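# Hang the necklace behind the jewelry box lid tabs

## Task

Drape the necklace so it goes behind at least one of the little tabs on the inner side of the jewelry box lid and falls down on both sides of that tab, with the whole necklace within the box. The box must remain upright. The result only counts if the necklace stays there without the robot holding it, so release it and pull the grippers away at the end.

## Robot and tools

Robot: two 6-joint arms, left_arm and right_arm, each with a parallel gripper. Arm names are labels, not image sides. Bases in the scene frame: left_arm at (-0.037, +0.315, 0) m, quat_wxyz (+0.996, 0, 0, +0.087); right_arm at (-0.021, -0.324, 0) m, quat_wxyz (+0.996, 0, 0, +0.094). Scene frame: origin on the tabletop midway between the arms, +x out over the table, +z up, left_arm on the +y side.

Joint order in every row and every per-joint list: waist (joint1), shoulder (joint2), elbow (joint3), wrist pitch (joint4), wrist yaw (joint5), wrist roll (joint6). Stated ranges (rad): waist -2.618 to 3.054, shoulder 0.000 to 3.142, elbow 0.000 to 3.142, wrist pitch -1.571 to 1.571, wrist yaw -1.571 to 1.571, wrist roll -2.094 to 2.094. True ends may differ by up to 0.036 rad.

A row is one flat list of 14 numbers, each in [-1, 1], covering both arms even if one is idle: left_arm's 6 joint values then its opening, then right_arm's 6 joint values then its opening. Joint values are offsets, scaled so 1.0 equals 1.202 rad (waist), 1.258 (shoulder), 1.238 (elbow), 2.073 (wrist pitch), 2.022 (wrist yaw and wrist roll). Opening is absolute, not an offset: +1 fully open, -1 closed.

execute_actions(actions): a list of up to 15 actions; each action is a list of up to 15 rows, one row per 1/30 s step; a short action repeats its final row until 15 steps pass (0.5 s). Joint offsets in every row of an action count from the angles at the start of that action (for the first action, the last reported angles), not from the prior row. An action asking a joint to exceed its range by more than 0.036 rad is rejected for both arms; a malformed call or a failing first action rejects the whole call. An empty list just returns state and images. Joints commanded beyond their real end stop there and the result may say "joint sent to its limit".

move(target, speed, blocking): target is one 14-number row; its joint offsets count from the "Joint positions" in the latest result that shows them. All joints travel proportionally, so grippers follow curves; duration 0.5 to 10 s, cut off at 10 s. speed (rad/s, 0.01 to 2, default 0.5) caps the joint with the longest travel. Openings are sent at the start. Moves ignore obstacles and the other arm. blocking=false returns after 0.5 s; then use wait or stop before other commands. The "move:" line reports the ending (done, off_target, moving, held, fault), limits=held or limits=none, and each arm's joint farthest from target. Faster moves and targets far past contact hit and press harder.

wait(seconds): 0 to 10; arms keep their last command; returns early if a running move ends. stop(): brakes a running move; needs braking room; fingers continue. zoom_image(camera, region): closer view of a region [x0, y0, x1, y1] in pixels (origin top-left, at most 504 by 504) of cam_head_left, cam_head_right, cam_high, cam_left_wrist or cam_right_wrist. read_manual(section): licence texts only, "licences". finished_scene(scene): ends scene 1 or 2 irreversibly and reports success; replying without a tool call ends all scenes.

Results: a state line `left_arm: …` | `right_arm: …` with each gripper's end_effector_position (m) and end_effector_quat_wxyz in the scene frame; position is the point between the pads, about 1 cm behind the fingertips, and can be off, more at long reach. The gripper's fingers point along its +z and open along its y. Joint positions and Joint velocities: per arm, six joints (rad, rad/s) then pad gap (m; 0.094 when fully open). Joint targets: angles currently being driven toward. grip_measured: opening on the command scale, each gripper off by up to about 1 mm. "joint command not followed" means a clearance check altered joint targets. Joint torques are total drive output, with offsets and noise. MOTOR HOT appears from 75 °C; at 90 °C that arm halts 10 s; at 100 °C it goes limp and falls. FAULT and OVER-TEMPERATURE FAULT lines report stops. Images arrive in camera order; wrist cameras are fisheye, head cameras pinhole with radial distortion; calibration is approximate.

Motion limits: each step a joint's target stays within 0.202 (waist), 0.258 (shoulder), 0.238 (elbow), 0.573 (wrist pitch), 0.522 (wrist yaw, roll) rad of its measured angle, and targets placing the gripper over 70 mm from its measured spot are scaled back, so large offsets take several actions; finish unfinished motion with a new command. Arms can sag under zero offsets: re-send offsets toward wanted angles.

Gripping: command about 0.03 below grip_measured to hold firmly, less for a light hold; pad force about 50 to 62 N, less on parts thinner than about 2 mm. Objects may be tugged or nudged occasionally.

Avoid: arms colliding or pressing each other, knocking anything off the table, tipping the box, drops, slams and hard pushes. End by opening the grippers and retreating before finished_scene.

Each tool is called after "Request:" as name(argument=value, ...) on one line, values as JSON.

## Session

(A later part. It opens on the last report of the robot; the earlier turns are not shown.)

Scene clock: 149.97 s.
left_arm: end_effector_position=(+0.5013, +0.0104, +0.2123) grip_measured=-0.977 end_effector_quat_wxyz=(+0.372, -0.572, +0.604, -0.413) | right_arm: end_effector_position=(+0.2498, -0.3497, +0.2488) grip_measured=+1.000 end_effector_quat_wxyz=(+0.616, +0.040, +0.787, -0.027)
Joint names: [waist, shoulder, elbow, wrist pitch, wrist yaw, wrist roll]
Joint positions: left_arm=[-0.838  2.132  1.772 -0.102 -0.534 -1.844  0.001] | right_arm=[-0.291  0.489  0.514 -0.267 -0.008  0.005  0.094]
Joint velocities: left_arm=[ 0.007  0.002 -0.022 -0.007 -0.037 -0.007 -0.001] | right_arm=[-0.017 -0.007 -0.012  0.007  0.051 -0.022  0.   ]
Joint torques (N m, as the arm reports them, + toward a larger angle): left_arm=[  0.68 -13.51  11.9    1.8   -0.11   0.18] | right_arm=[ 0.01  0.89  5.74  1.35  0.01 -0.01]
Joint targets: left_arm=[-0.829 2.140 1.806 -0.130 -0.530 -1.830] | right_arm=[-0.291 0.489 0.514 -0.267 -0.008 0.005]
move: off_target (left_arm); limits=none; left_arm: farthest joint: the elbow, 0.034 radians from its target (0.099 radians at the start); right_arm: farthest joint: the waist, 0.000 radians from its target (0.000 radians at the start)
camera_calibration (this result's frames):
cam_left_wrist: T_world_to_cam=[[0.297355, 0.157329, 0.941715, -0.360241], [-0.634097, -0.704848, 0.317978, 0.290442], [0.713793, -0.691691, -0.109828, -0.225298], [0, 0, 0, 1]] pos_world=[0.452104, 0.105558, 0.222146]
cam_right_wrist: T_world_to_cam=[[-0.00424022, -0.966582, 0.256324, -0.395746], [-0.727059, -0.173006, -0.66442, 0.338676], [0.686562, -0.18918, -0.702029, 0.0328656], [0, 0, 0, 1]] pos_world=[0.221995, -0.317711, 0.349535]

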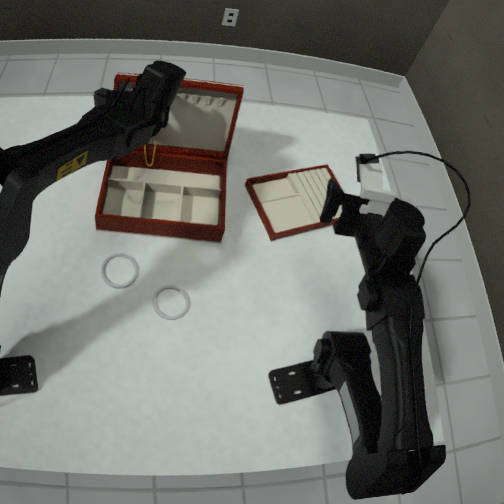

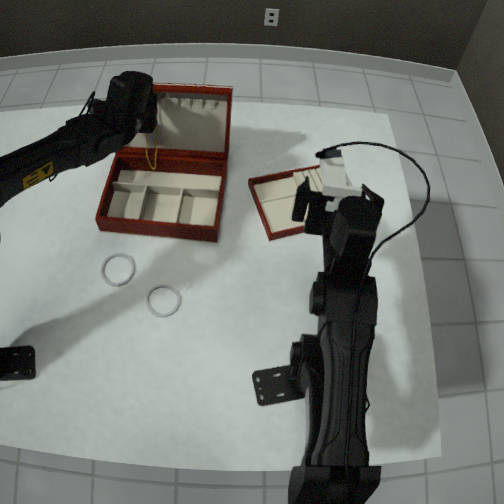

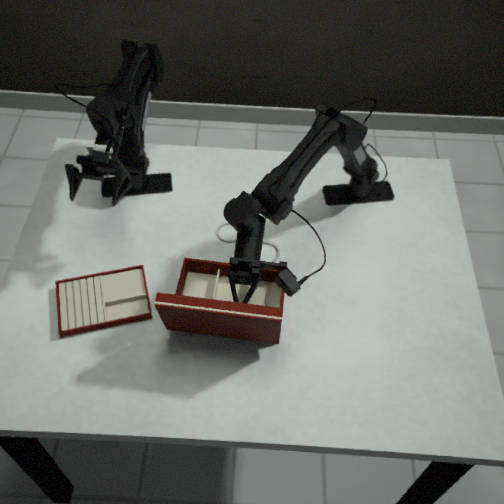

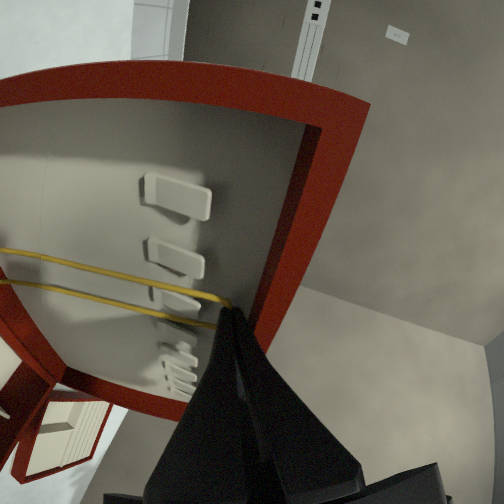

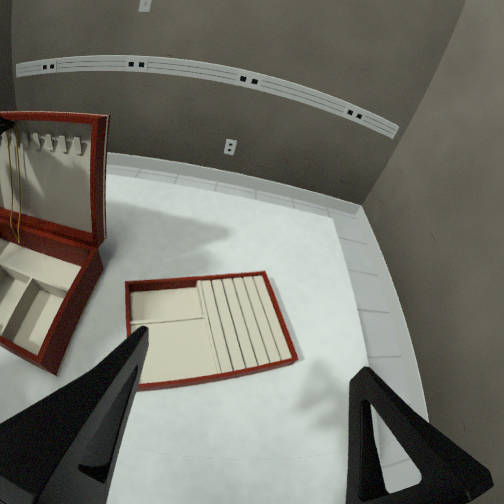

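Request:
move(target=[0.020,0.043,0.068,-0.017,0.009,0.007,-1,0,0,0,0,0,0,1], speed=0.06)

Request:
zoom_image(camera="cam_left_wrist", region=[120,180,340,400])

Request:
zoom_image(camera="cam_right_wrist", region=[0,100,120,200])

Scene clock: 159.30 s.
left_arm: end_effector_position=(+0.5110, +0.0080, +0.2063) grip_measured=-0.977 end_effector_quat_wxyz=(+0.368, -0.573, +0.606, -0.411) | right_arm: end_effector_position=(+0.2498, -0.3497, +0.2488) grip_measured=+1.000 end_effector_quat_wxyz=(+0.616, +0.040, +0.787, -0.027)
Joint names: [waist, shoulder, elbow, wrist pitch, wrist yaw, wrist roll]
Joint positions: left_arm=[-0.828  2.174  1.821 -0.115 -0.52  -1.844  0.001] | right_arm=[-0.291  0.489  0.514 -0.267 -0.008  0.005  0.094]
Joint velocities: left_arm=[ 0.002  0.002  0.002  0.007  0.081 -0.037  0.   ] | right_arm=[-0.017 -0.002  0.027  0.051 -0.095  0.022  0.   ]
Joint torques (N m, as the arm reports them, + toward a larger angle): left_arm=[  1.04 -13.55  11.97   1.84  -0.11   0.19] | right_arm=[ 0.    0.89  5.73  1.34  0.   -0.01]
Joint targets: left_arm=[-0.814 2.186 1.856 -0.137 -0.516 -1.830] | right_arm=[-0.291 0.489 0.514 -0.267 -0.008 0.005]
move: off_target (left_arm); limits=none; left_arm: farthest joint: the elbow, 0.035 radians from its target (0.084 radians at the start); right_arm: farthest joint: the waist, 0.000 radians from its target (0.000 radians at the start)
camera_calibration (this result's frames):
cam_left_wrist: T_world_to_cam=[[0.305524, 0.157902, 0.939001, -0.360719], [-0.633095, -0.702915, 0.324193, 0.294949], [0.711229, -0.693525, -0.11479, -0.232143], [0, 0, 0, 1]] pos_world=[0.462045, 0.103286, 0.216447]
cam_right_wrist: T_world_to_cam=[[-0.00424022, -0.966582, 0.256324, -0.395746], [-0.727059, -0.173006, -0.66442, 0.338676], [0.686562, -0.18918, -0.702029, 0.0328656], [0, 0, 0, 1]] pos_world=[0.221995, -0.317711, 0.349535]

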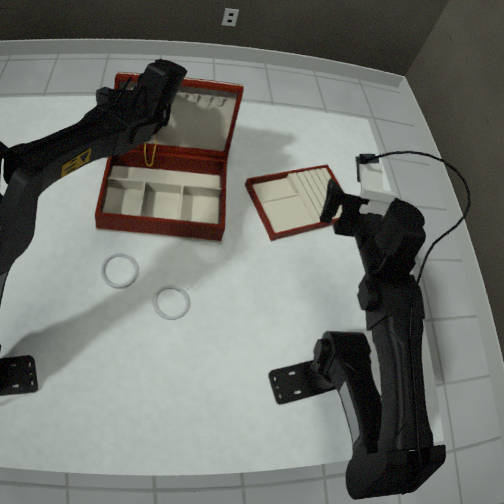

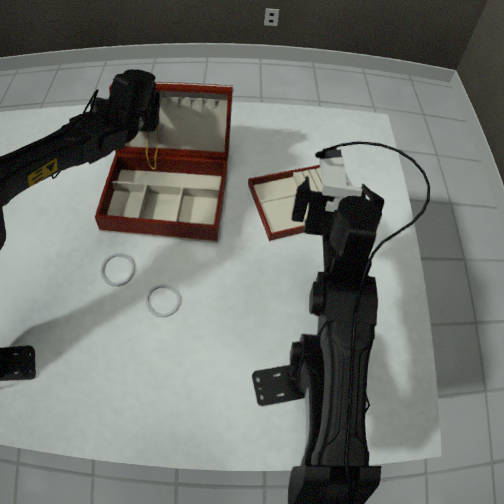

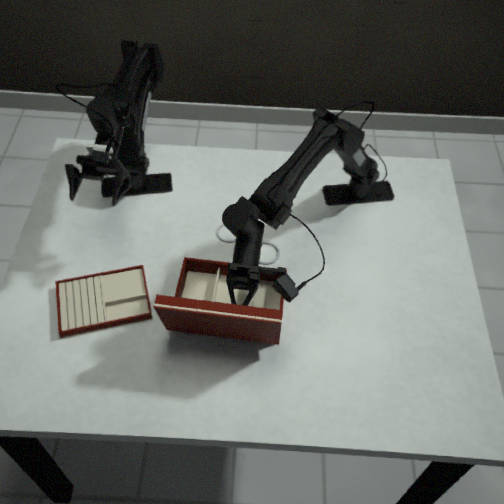

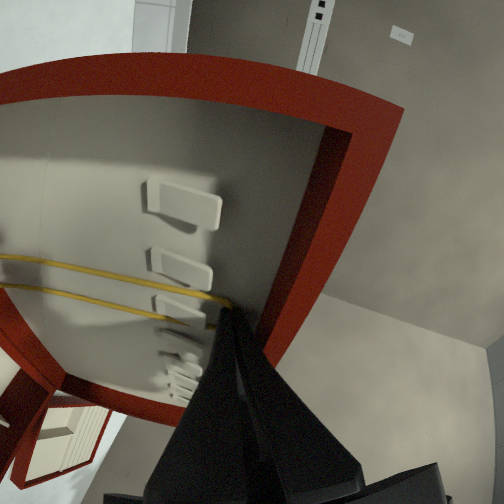

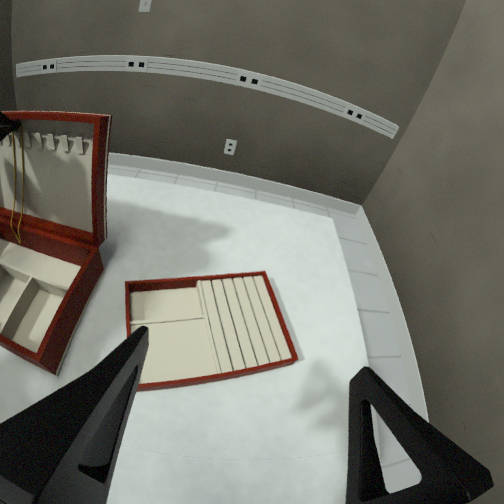

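Region (120, 180, 340, 400) of cam_left_wrist's 504x504 image, scaled by 2.291, with more detail than that image has.

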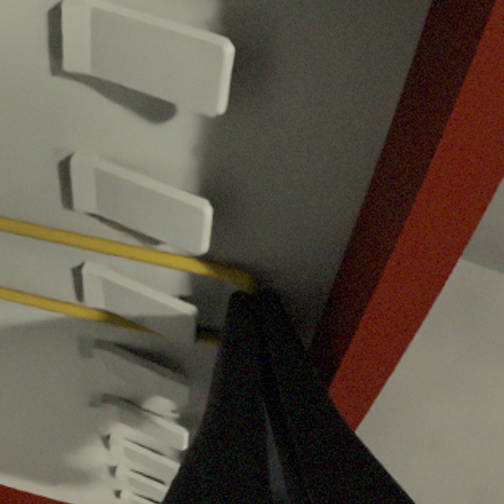

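Region (0, 100, 120, 200) of cam_right_wrist's 504x504 image, scaled by 4.200, with more detail than that image has.

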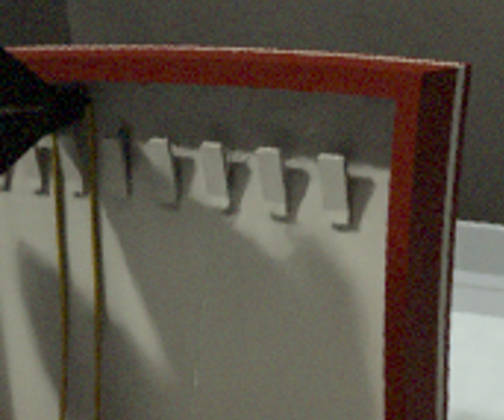

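Request:
move(target=[0,0,0,-0.019,0,0,-1,0,0,0,0,0,0,1], speed=0.05)

Request:
move(target=[0,0,0,-0.006,0,0,-0.9,0,0,0,0,0,0,1])

Request:
zoom_image(camera="cam_left_wrist", region=[120,180,340,400])

Scene clock: 166.77 s.
left_arm: end_effector_position=(+0.5108, +0.0080, +0.2059) grip_measured=-0.977 end_effector_quat_wxyz=(+0.368, -0.573, +0.606, -0.410) | right_arm: end_effector_position=(+0.2498, -0.3497, +0.2488) grip_measured=+1.000 end_effector_quat_wxyz=(+0.616, +0.040, +0.787, -0.027)
Joint names: [waist, shoulder, elbow, wrist pitch, wrist yaw, wrist roll]
Joint positions: left_arm=[-0.828  2.174  1.821 -0.117 -0.52  -1.845  0.001] | right_arm=[-0.291  0.489  0.514 -0.267 -0.008  0.005  0.094]
Joint velocities: left_arm=[-0.002 -0.007 -0.032  0.022 -0.066 -0.022 -0.   ] | right_arm=[-0.012 -0.017 -0.007 -0.007 -0.007  0.007  0.   ]
Joint torques (N m, as the arm reports them, + toward a larger angle): left_arm=[  0.07 -14.55   8.86   1.7   -0.16   0.03] | right_arm=[ 0.    0.9   5.73  1.34  0.   -0.01]
Joint targets: left_arm=[-0.828 2.174 1.821 -0.154 -0.520 -1.844] | right_arm=[-0.291 0.489 0.514 -0.267 -0.008 0.005]
move: off_target (left_arm); limits=none; left_arm: farthest joint: the wrist pitch, 0.038 radians from its target (0.039 radians at the start); right_arm: farthest joint: the waist, 0.000 radians from its target (0.000 radians at the start)
camera_calibration (this result's frames):
cam_left_wrist: T_world_to_cam=[[0.307104, 0.157586, 0.938538, -0.361013], [-0.63258, -0.702994, 0.325027, 0.294576], [0.711006, -0.693517, -0.116207, -0.231628], [0, 0, 0, 1]] pos_world=[0.4619, 0.103337, 0.216162]
cam_right_wrist: T_world_to_cam=[[-0.00424022, -0.966582, 0.256324, -0.395746], [-0.727059, -0.173006, -0.66442, 0.338676], [0.686562, -0.18918, -0.702029, 0.0328656], [0, 0, 0, 1]] pos_world=[0.221995, -0.317711, 0.349535]

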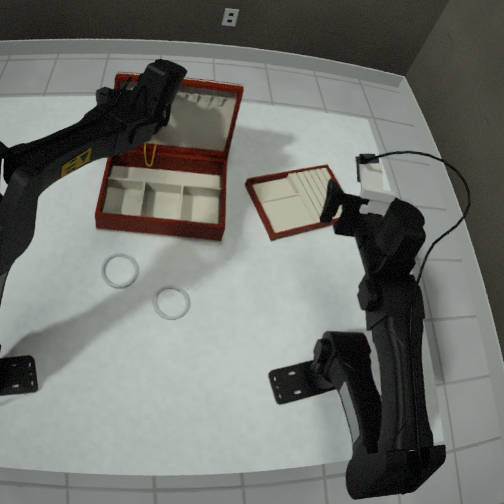

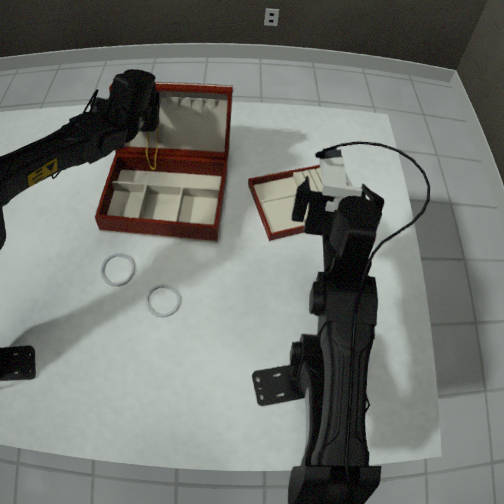

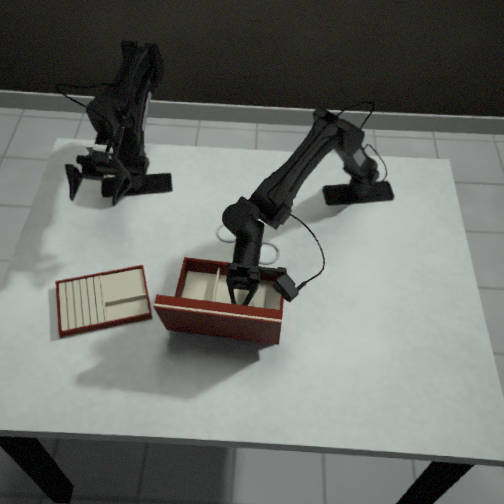

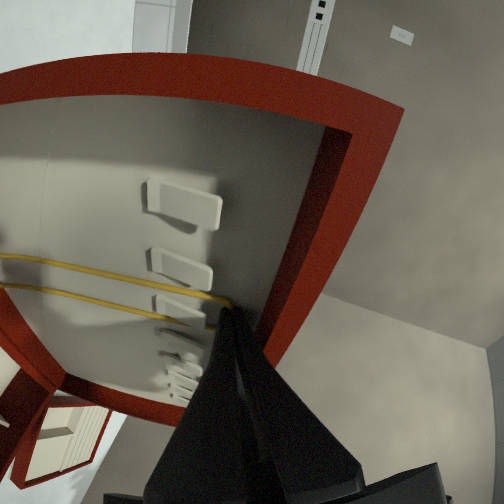

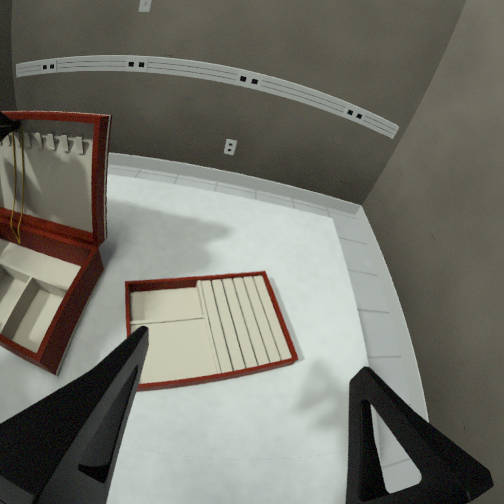

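Scene clock: 167.47 s.
left_arm: end_effector_position=(+0.5108, +0.0080, +0.2059) grip_measured=-0.902 end_effector_quat_wxyz=(+0.368, -0.573, +0.606, -0.411) | right_arm: end_effector_position=(+0.2498, -0.3497, +0.2488) grip_measured=+1.000 end_effector_quat_wxyz=(+0.616, +0.040, +0.787, -0.027)
Joint names: [waist, shoulder, elbow, wrist pitch, wrist yaw, wrist roll]
Joint positions: left_arm=[-0.828  2.174  1.821 -0.117 -0.52  -1.845  0.005] | right_arm=[-0.291  0.489  0.514 -0.267 -0.008  0.005  0.094]
Joint velocities: left_arm=[-0.012  0.007 -0.012 -0.007  0.022  0.022 -0.   ] | right_arm=[ 0.007  0.017 -0.022 -0.007 -0.007  0.037  0.   ]
Joint torques (N m, as the arm reports them, + toward a larger angle): left_arm=[  0.07 -14.57   8.88   1.96  -0.16   0.03] | right_arm=[ 0.    0.89  5.73  1.34  0.   -0.01]
Joint targets: left_arm=[-0.828 2.174 1.821 -0.129 -0.520 -1.844] | right_arm=[-0.291 0.489 0.514 -0.267 -0.008 0.005]
move: done; limits=none; left_arm: farthest joint: the wrist pitch, 0.013 radians from its target (0.013 radians at the start); right_arm: farthest joint: the waist, 0.000 radians from its target (0.000 radians at the start)
camera_calibration (this result's frames):
cam_left_wrist: T_world_to_cam=[[0.307108, 0.15796, 0.938474, -0.361004], [-0.632465, -0.702975, 0.325291, 0.294463], [0.711107, -0.693451, -0.115985, -0.231726], [0, 0, 0, 1]] pos_world=[0.461886, 0.103334, 0.21613]
cam_right_wrist: T_world_to_cam=[[-0.00424022, -0.966582, 0.256324, -0.395746], [-0.727059, -0.173006, -0.66442, 0.338676], [0.686562, -0.18918, -0.702029, 0.0328656], [0, 0, 0, 1]] pos_world=[0.221995, -0.317711, 0.349535]

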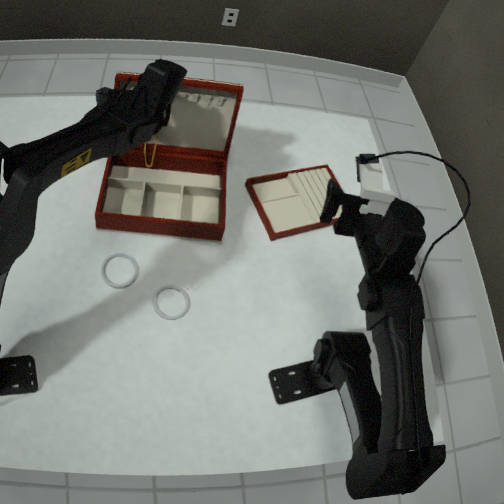

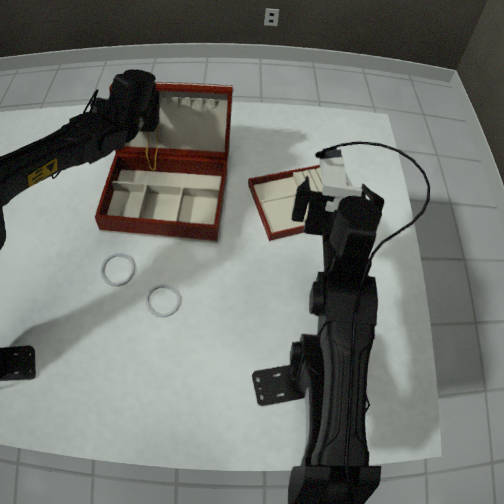

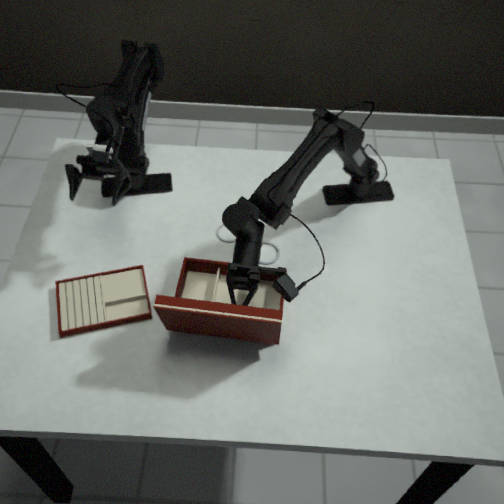

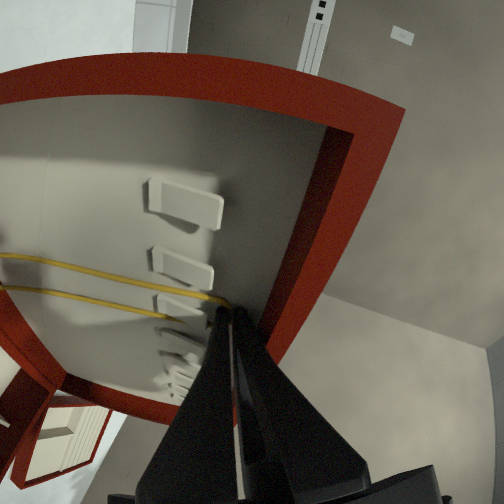

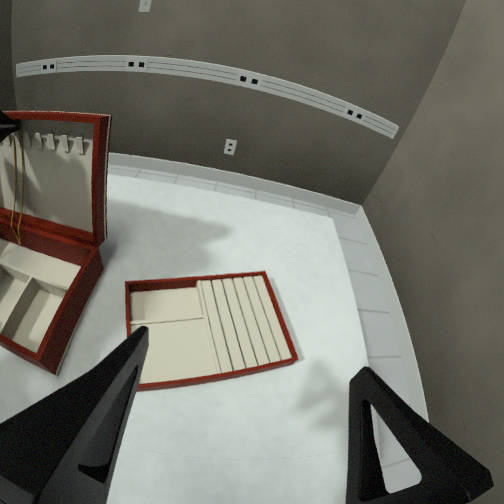

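Region (120, 180, 340, 400) of cam_left_wrist's 504x504 image, scaled by 2.291, with more detail than that image has.

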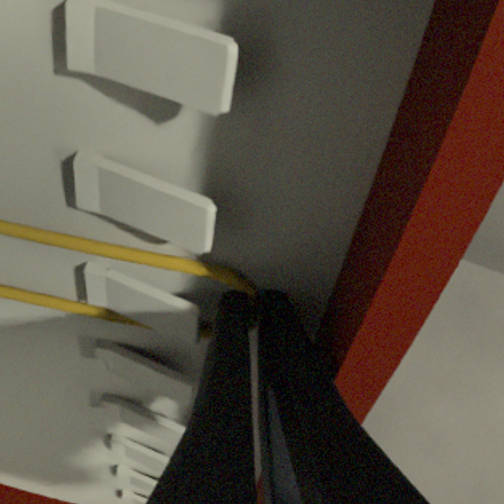

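Request:
move(target=[-0.02,0,0,-0.012,0,0,-0.9,0,0,0,0,0,0,1], speed=0.03)

Request:
zoom_image(camera="cam_left_wrist", region=[120,180,340,400])

Request:
zoom_image(camera="cam_right_wrist", region=[0,100,120,200])

Scene clock: 177.97 s.
left_arm: end_effector_position=(+0.5058, -0.0004, +0.2056) grip_measured=-0.902 end_effector_quat_wxyz=(+0.364, -0.569, +0.611, -0.413) | right_arm: end_effector_position=(+0.2498, -0.3497, +0.2488) grip_measured=+1.000 end_effector_quat_wxyz=(+0.616, +0.040, +0.787, -0.027)
Joint names: [waist, shoulder, elbow, wrist pitch, wrist yaw, wrist roll]
Joint positions: left_arm=[-0.844  2.174  1.821 -0.118 -0.52  -1.846  0.005] | right_arm=[-0.291  0.489  0.514 -0.267 -0.008  0.005  0.094]
Joint velocities: left_arm=[ 0.002  0.002 -0.007 -0.066 -0.022 -0.007 -0.   ] | right_arm=[ 0.002 -0.007 -0.007 -0.051  0.007 -0.095  0.   ]
Joint torques (N m, as the arm reports them, + toward a larger angle): left_arm=[ -0.53 -14.55   8.88   1.84  -0.15   0.04] | right_arm=[ 0.01  0.89  5.73  1.34  0.01 -0.01]
Joint targets: left_arm=[-0.853 2.174 1.821 -0.142 -0.520 -1.845] | right_arm=[-0.291 0.489 0.514 -0.267 -0.008 0.005]
move: off_target (left_arm); limits=none; left_arm: farthest joint: the wrist pitch, 0.024 radians from its target (0.025 radians at the start); right_arm: farthest joint: the waist, 0.000 radians from its target (0.000 radians at the start)
camera_calibration (this result's frames):
cam_left_wrist: T_world_to_cam=[[0.310692, 0.153371, 0.938055, -0.359584], [-0.642647, -0.693254, 0.326196, 0.290453], [0.70034, -0.704185, -0.116825, -0.228448], [0, 0, 0, 1]] pos_world=[0.45837, 0.0956382, 0.215876]
cam_right_wrist: T_world_to_cam=[[-0.00424022, -0.966582, 0.256324, -0.395746], [-0.727059, -0.173006, -0.66442, 0.338676], [0.686562, -0.18918, -0.702029, 0.0328656], [0, 0, 0, 1]] pos_world=[0.221995, -0.317711, 0.349535]

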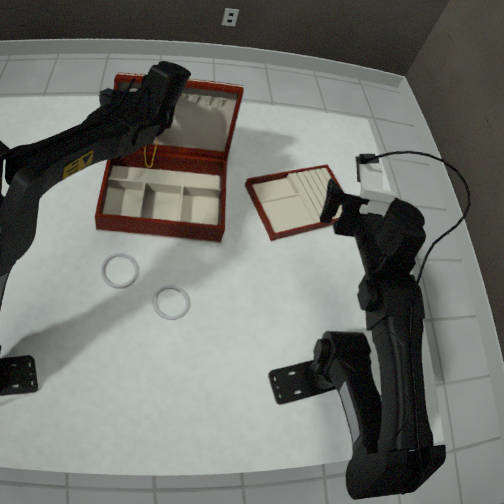

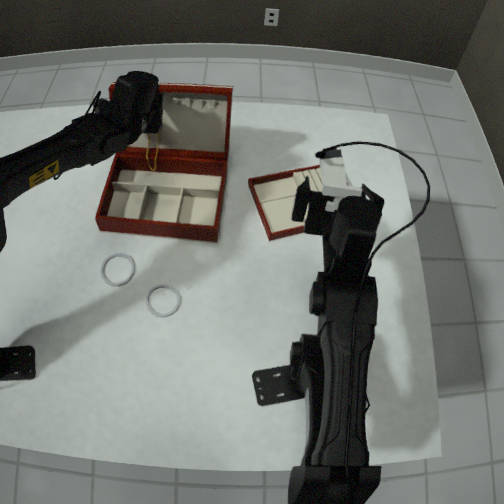

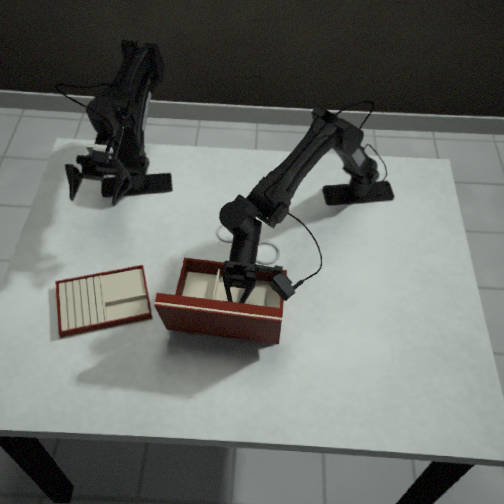

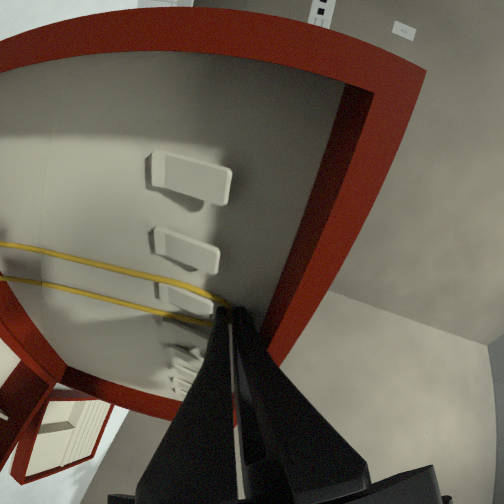

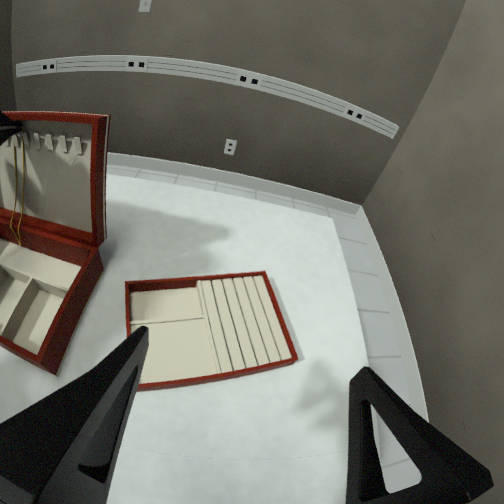

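Region (120, 180, 340, 400) of cam_left_wrist's 504x504 image, scaled by 2.291, with more detail than that image has.

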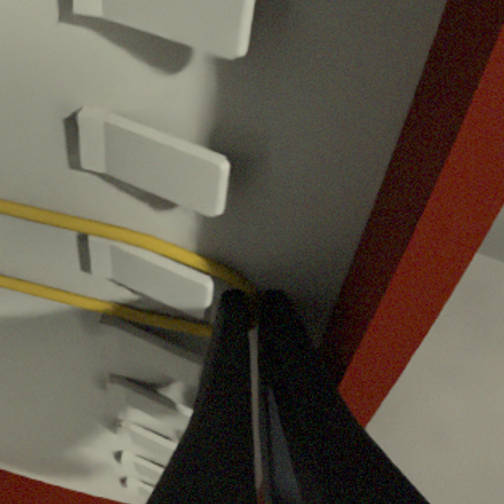

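Region (0, 100, 120, 200) of cam_right_wrist's 504x504 image, scaled by 4.200, with more detail than that image has.

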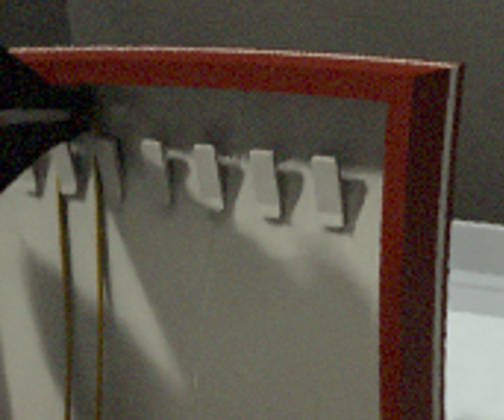

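Request:
move(target=[0,0,0,-0.01,0.035,0,-0.9,0,0,0,0,0,0,1], speed=0.06)

Request:
zoom_image(camera="cam_left_wrist", region=[120,180,340,400])

Request:
zoom_image(camera="cam_right_wrist", region=[0,100,120,200])

Scene clock: 190.83 s.
left_arm: end_effector_position=(+0.5040, -0.0085, +0.2037) grip_measured=-0.902 end_effector_quat_wxyz=(+0.346, -0.562, +0.621, -0.422) | right_arm: end_effector_position=(+0.2498, -0.3497, +0.2488) grip_measured=+1.000 end_effector_quat_wxyz=(+0.616, +0.040, +0.787, -0.027)
Joint names: [waist, shoulder, elbow, wrist pitch, wrist yaw, wrist roll]
Joint positions: left_arm=[-0.844  2.174  1.821 -0.118 -0.472 -1.847  0.005] | right_arm=[-0.291  0.489  0.514 -0.267 -0.008  0.005  0.094]
Joint velocities: left_arm=[-0.002  0.002 -0.012 -0.007  0.051 -0.051  0.001] | right_arm=[ 0.002 -0.017 -0.002  0.066  0.007 -0.037  0.   ]
Joint torques (N m, as the arm reports them, + toward a larger angle): left_arm=[  0.07 -14.59   8.87   1.89   0.1    0.03] | right_arm=[ 0.    0.9   5.74  1.34  0.   -0.01]
Joint targets: left_arm=[-0.844 2.174 1.821 -0.139 -0.449 -1.846] | right_arm=[-0.291 0.489 0.514 -0.267 -0.008 0.005]
move: off_target (left_arm); limits=none; left_arm: farthest joint: the wrist yaw, 0.023 radians from its target (0.071 radians at the start); right_arm: farthest joint: the waist, 0.000 radians from its target (0.000 radians at the start)
camera_calibration (this result's frames):
cam_left_wrist: T_world_to_cam=[[0.329854, 0.156367, 0.930992, -0.364251], [-0.666643, -0.659684, 0.346994, 0.292418], [0.668418, -0.735096, -0.113358, -0.217978], [0, 0, 0, 1]] pos_world=[0.460789, 0.0896256, 0.212938]
cam_right_wrist: T_world_to_cam=[[-0.00424022, -0.966582, 0.256324, -0.395746], [-0.727059, -0.173006, -0.66442, 0.338676], [0.686562, -0.18918, -0.702029, 0.0328656], [0, 0, 0, 1]] pos_world=[0.221995, -0.317711, 0.349535]

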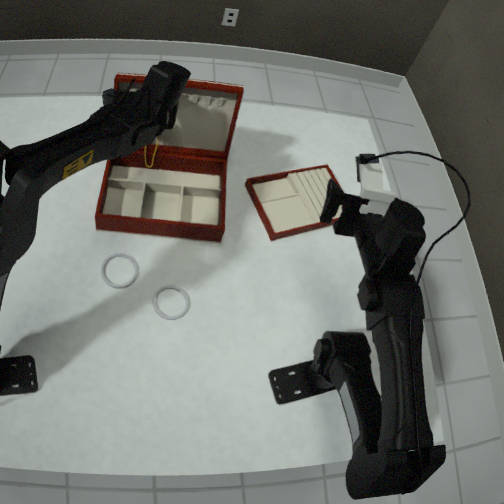

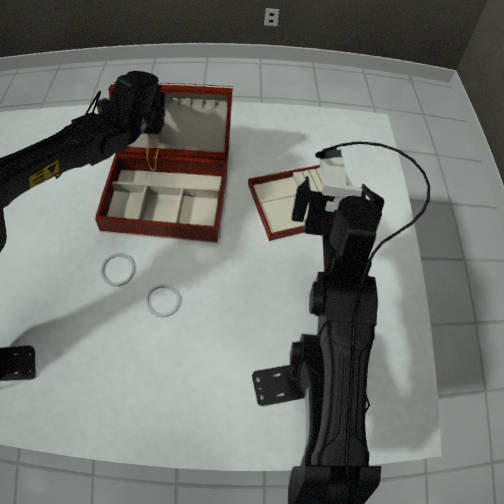

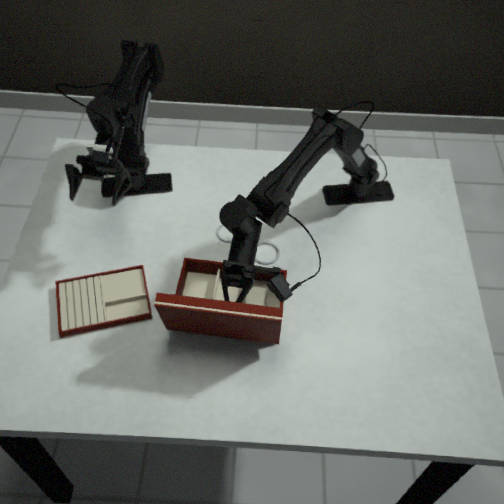

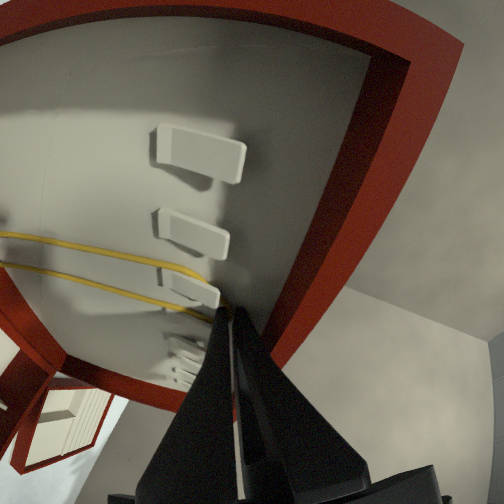

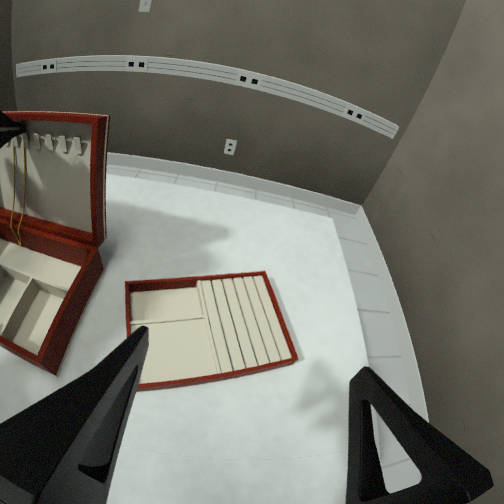

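Region (120, 180, 340, 400) of cam_left_wrist's 504x504 image, scaled by 2.291, with more detail than that image has.

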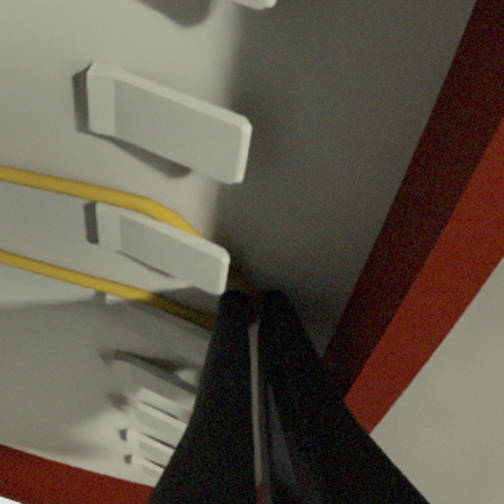

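Region (0, 100, 120, 200) of cam_right_wrist's 504x504 image, scaled by 4.200, with more detail than that image has.

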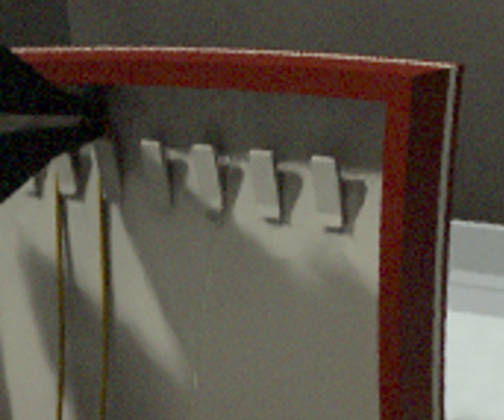

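Behind the tab now. Continue with the waist (sideways and back).

Request:
move(target=[-0.033,0,0,-0.01,0.005,0,-0.9,0,0,0,0,0,0,1], speed=0.03)

Request:
zoom_image(camera="cam_left_wrist", region=[120,180,340,400])

Scene clock: 196.63 s.
left_arm: end_effector_position=(+0.4935, -0.0270, +0.2046) grip_measured=-0.902 end_effector_quat_wxyz=(+0.337, -0.551, +0.630, -0.431) | right_arm: end_effector_position=(+0.2498, -0.3497, +0.2488) grip_measured=+1.000 end_effector_quat_wxyz=(+0.616, +0.040, +0.787, -0.027)
Joint names: [waist, shoulder, elbow, wrist pitch, wrist yaw, wrist roll]
Joint positions: left_arm=[-0.876  2.174  1.821 -0.113 -0.467 -1.848  0.005] | right_arm=[-0.291  0.489  0.514 -0.267 -0.008  0.005  0.094]
Joint velocities: left_arm=[-0.007  0.007 -0.022 -0.022 -0.007 -0.051 -0.001] | right_arm=[ 0.012 -0.017  0.007 -0.051  0.037  0.081  0.   ]
Joint torques (N m, as the arm reports them, + toward a larger angle): left_arm=[ -0.45 -14.58   8.89   1.84  -0.1    0.03] | right_arm=[ 0.    0.89  5.73  1.35  0.   -0.01]
Joint targets: left_arm=[-0.884 2.174 1.821 -0.139 -0.462 -1.847] | right_arm=[-0.291 0.489 0.514 -0.267 -0.008 0.005]
move: off_target (left_arm); limits=none; left_arm: farthest joint: the wrist pitch, 0.026 radians from its target (0.020 radians at the start); right_arm: farthest joint: the waist, 0.000 radians from its target (0.000 radians at the start)
camera_calibration (this result's frames):
cam_left_wrist: T_world_to_cam=[[0.333314, 0.150171, 0.93078, -0.360561], [-0.691161, -0.632539, 0.349559, 0.285247], [0.641248, -0.759831, -0.107042, -0.213006], [0, 0, 0, 1]] pos_world=[0.453921, 0.0727266, 0.213091]
cam_right_wrist: T_world_to_cam=[[-0.00424022, -0.966582, 0.256324, -0.395746], [-0.727059, -0.173006, -0.66442, 0.338676], [0.686562, -0.18918, -0.702029, 0.0328656], [0, 0, 0, 1]] pos_world=[0.221995, -0.317711, 0.349535]

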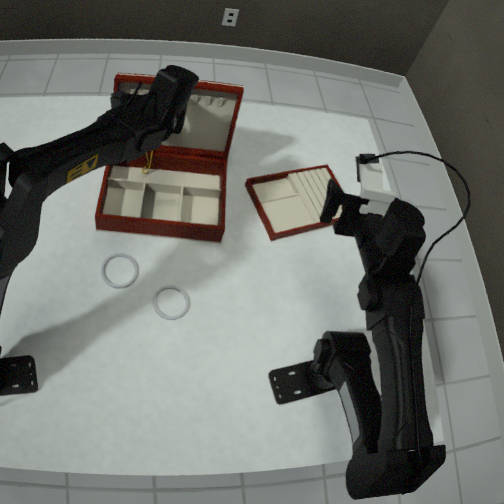

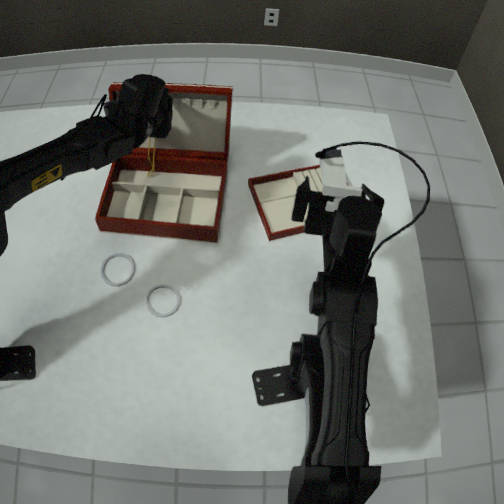

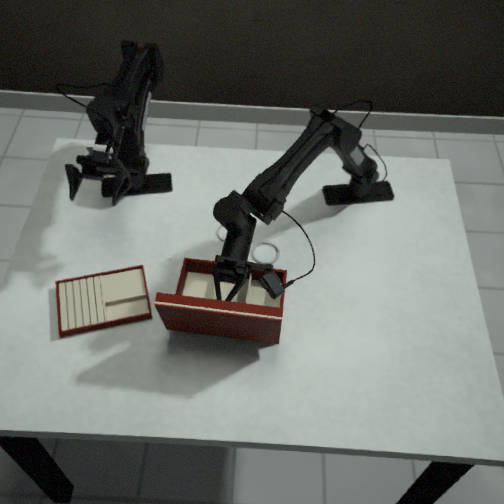

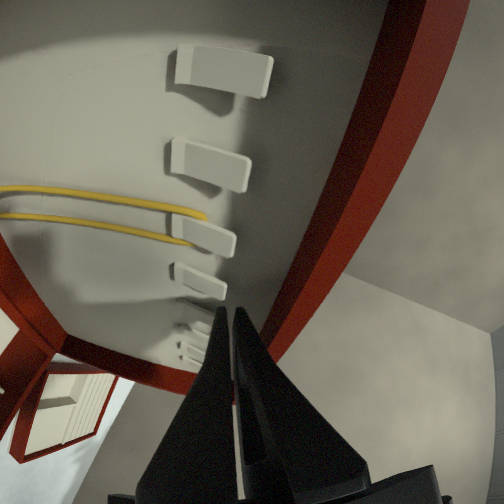

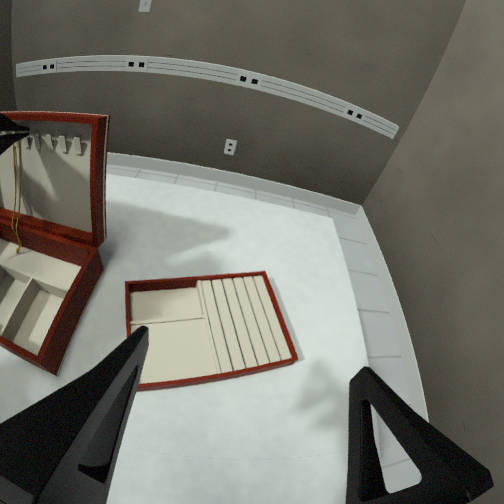

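Region (120, 180, 340, 400) of cam_left_wrist's 504x504 image, scaled by 2.291, with more detail than that image has.

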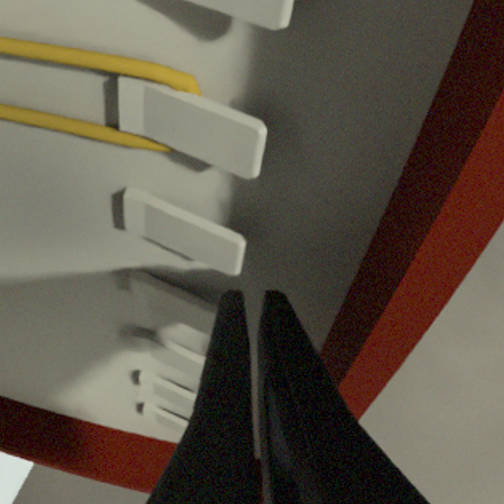

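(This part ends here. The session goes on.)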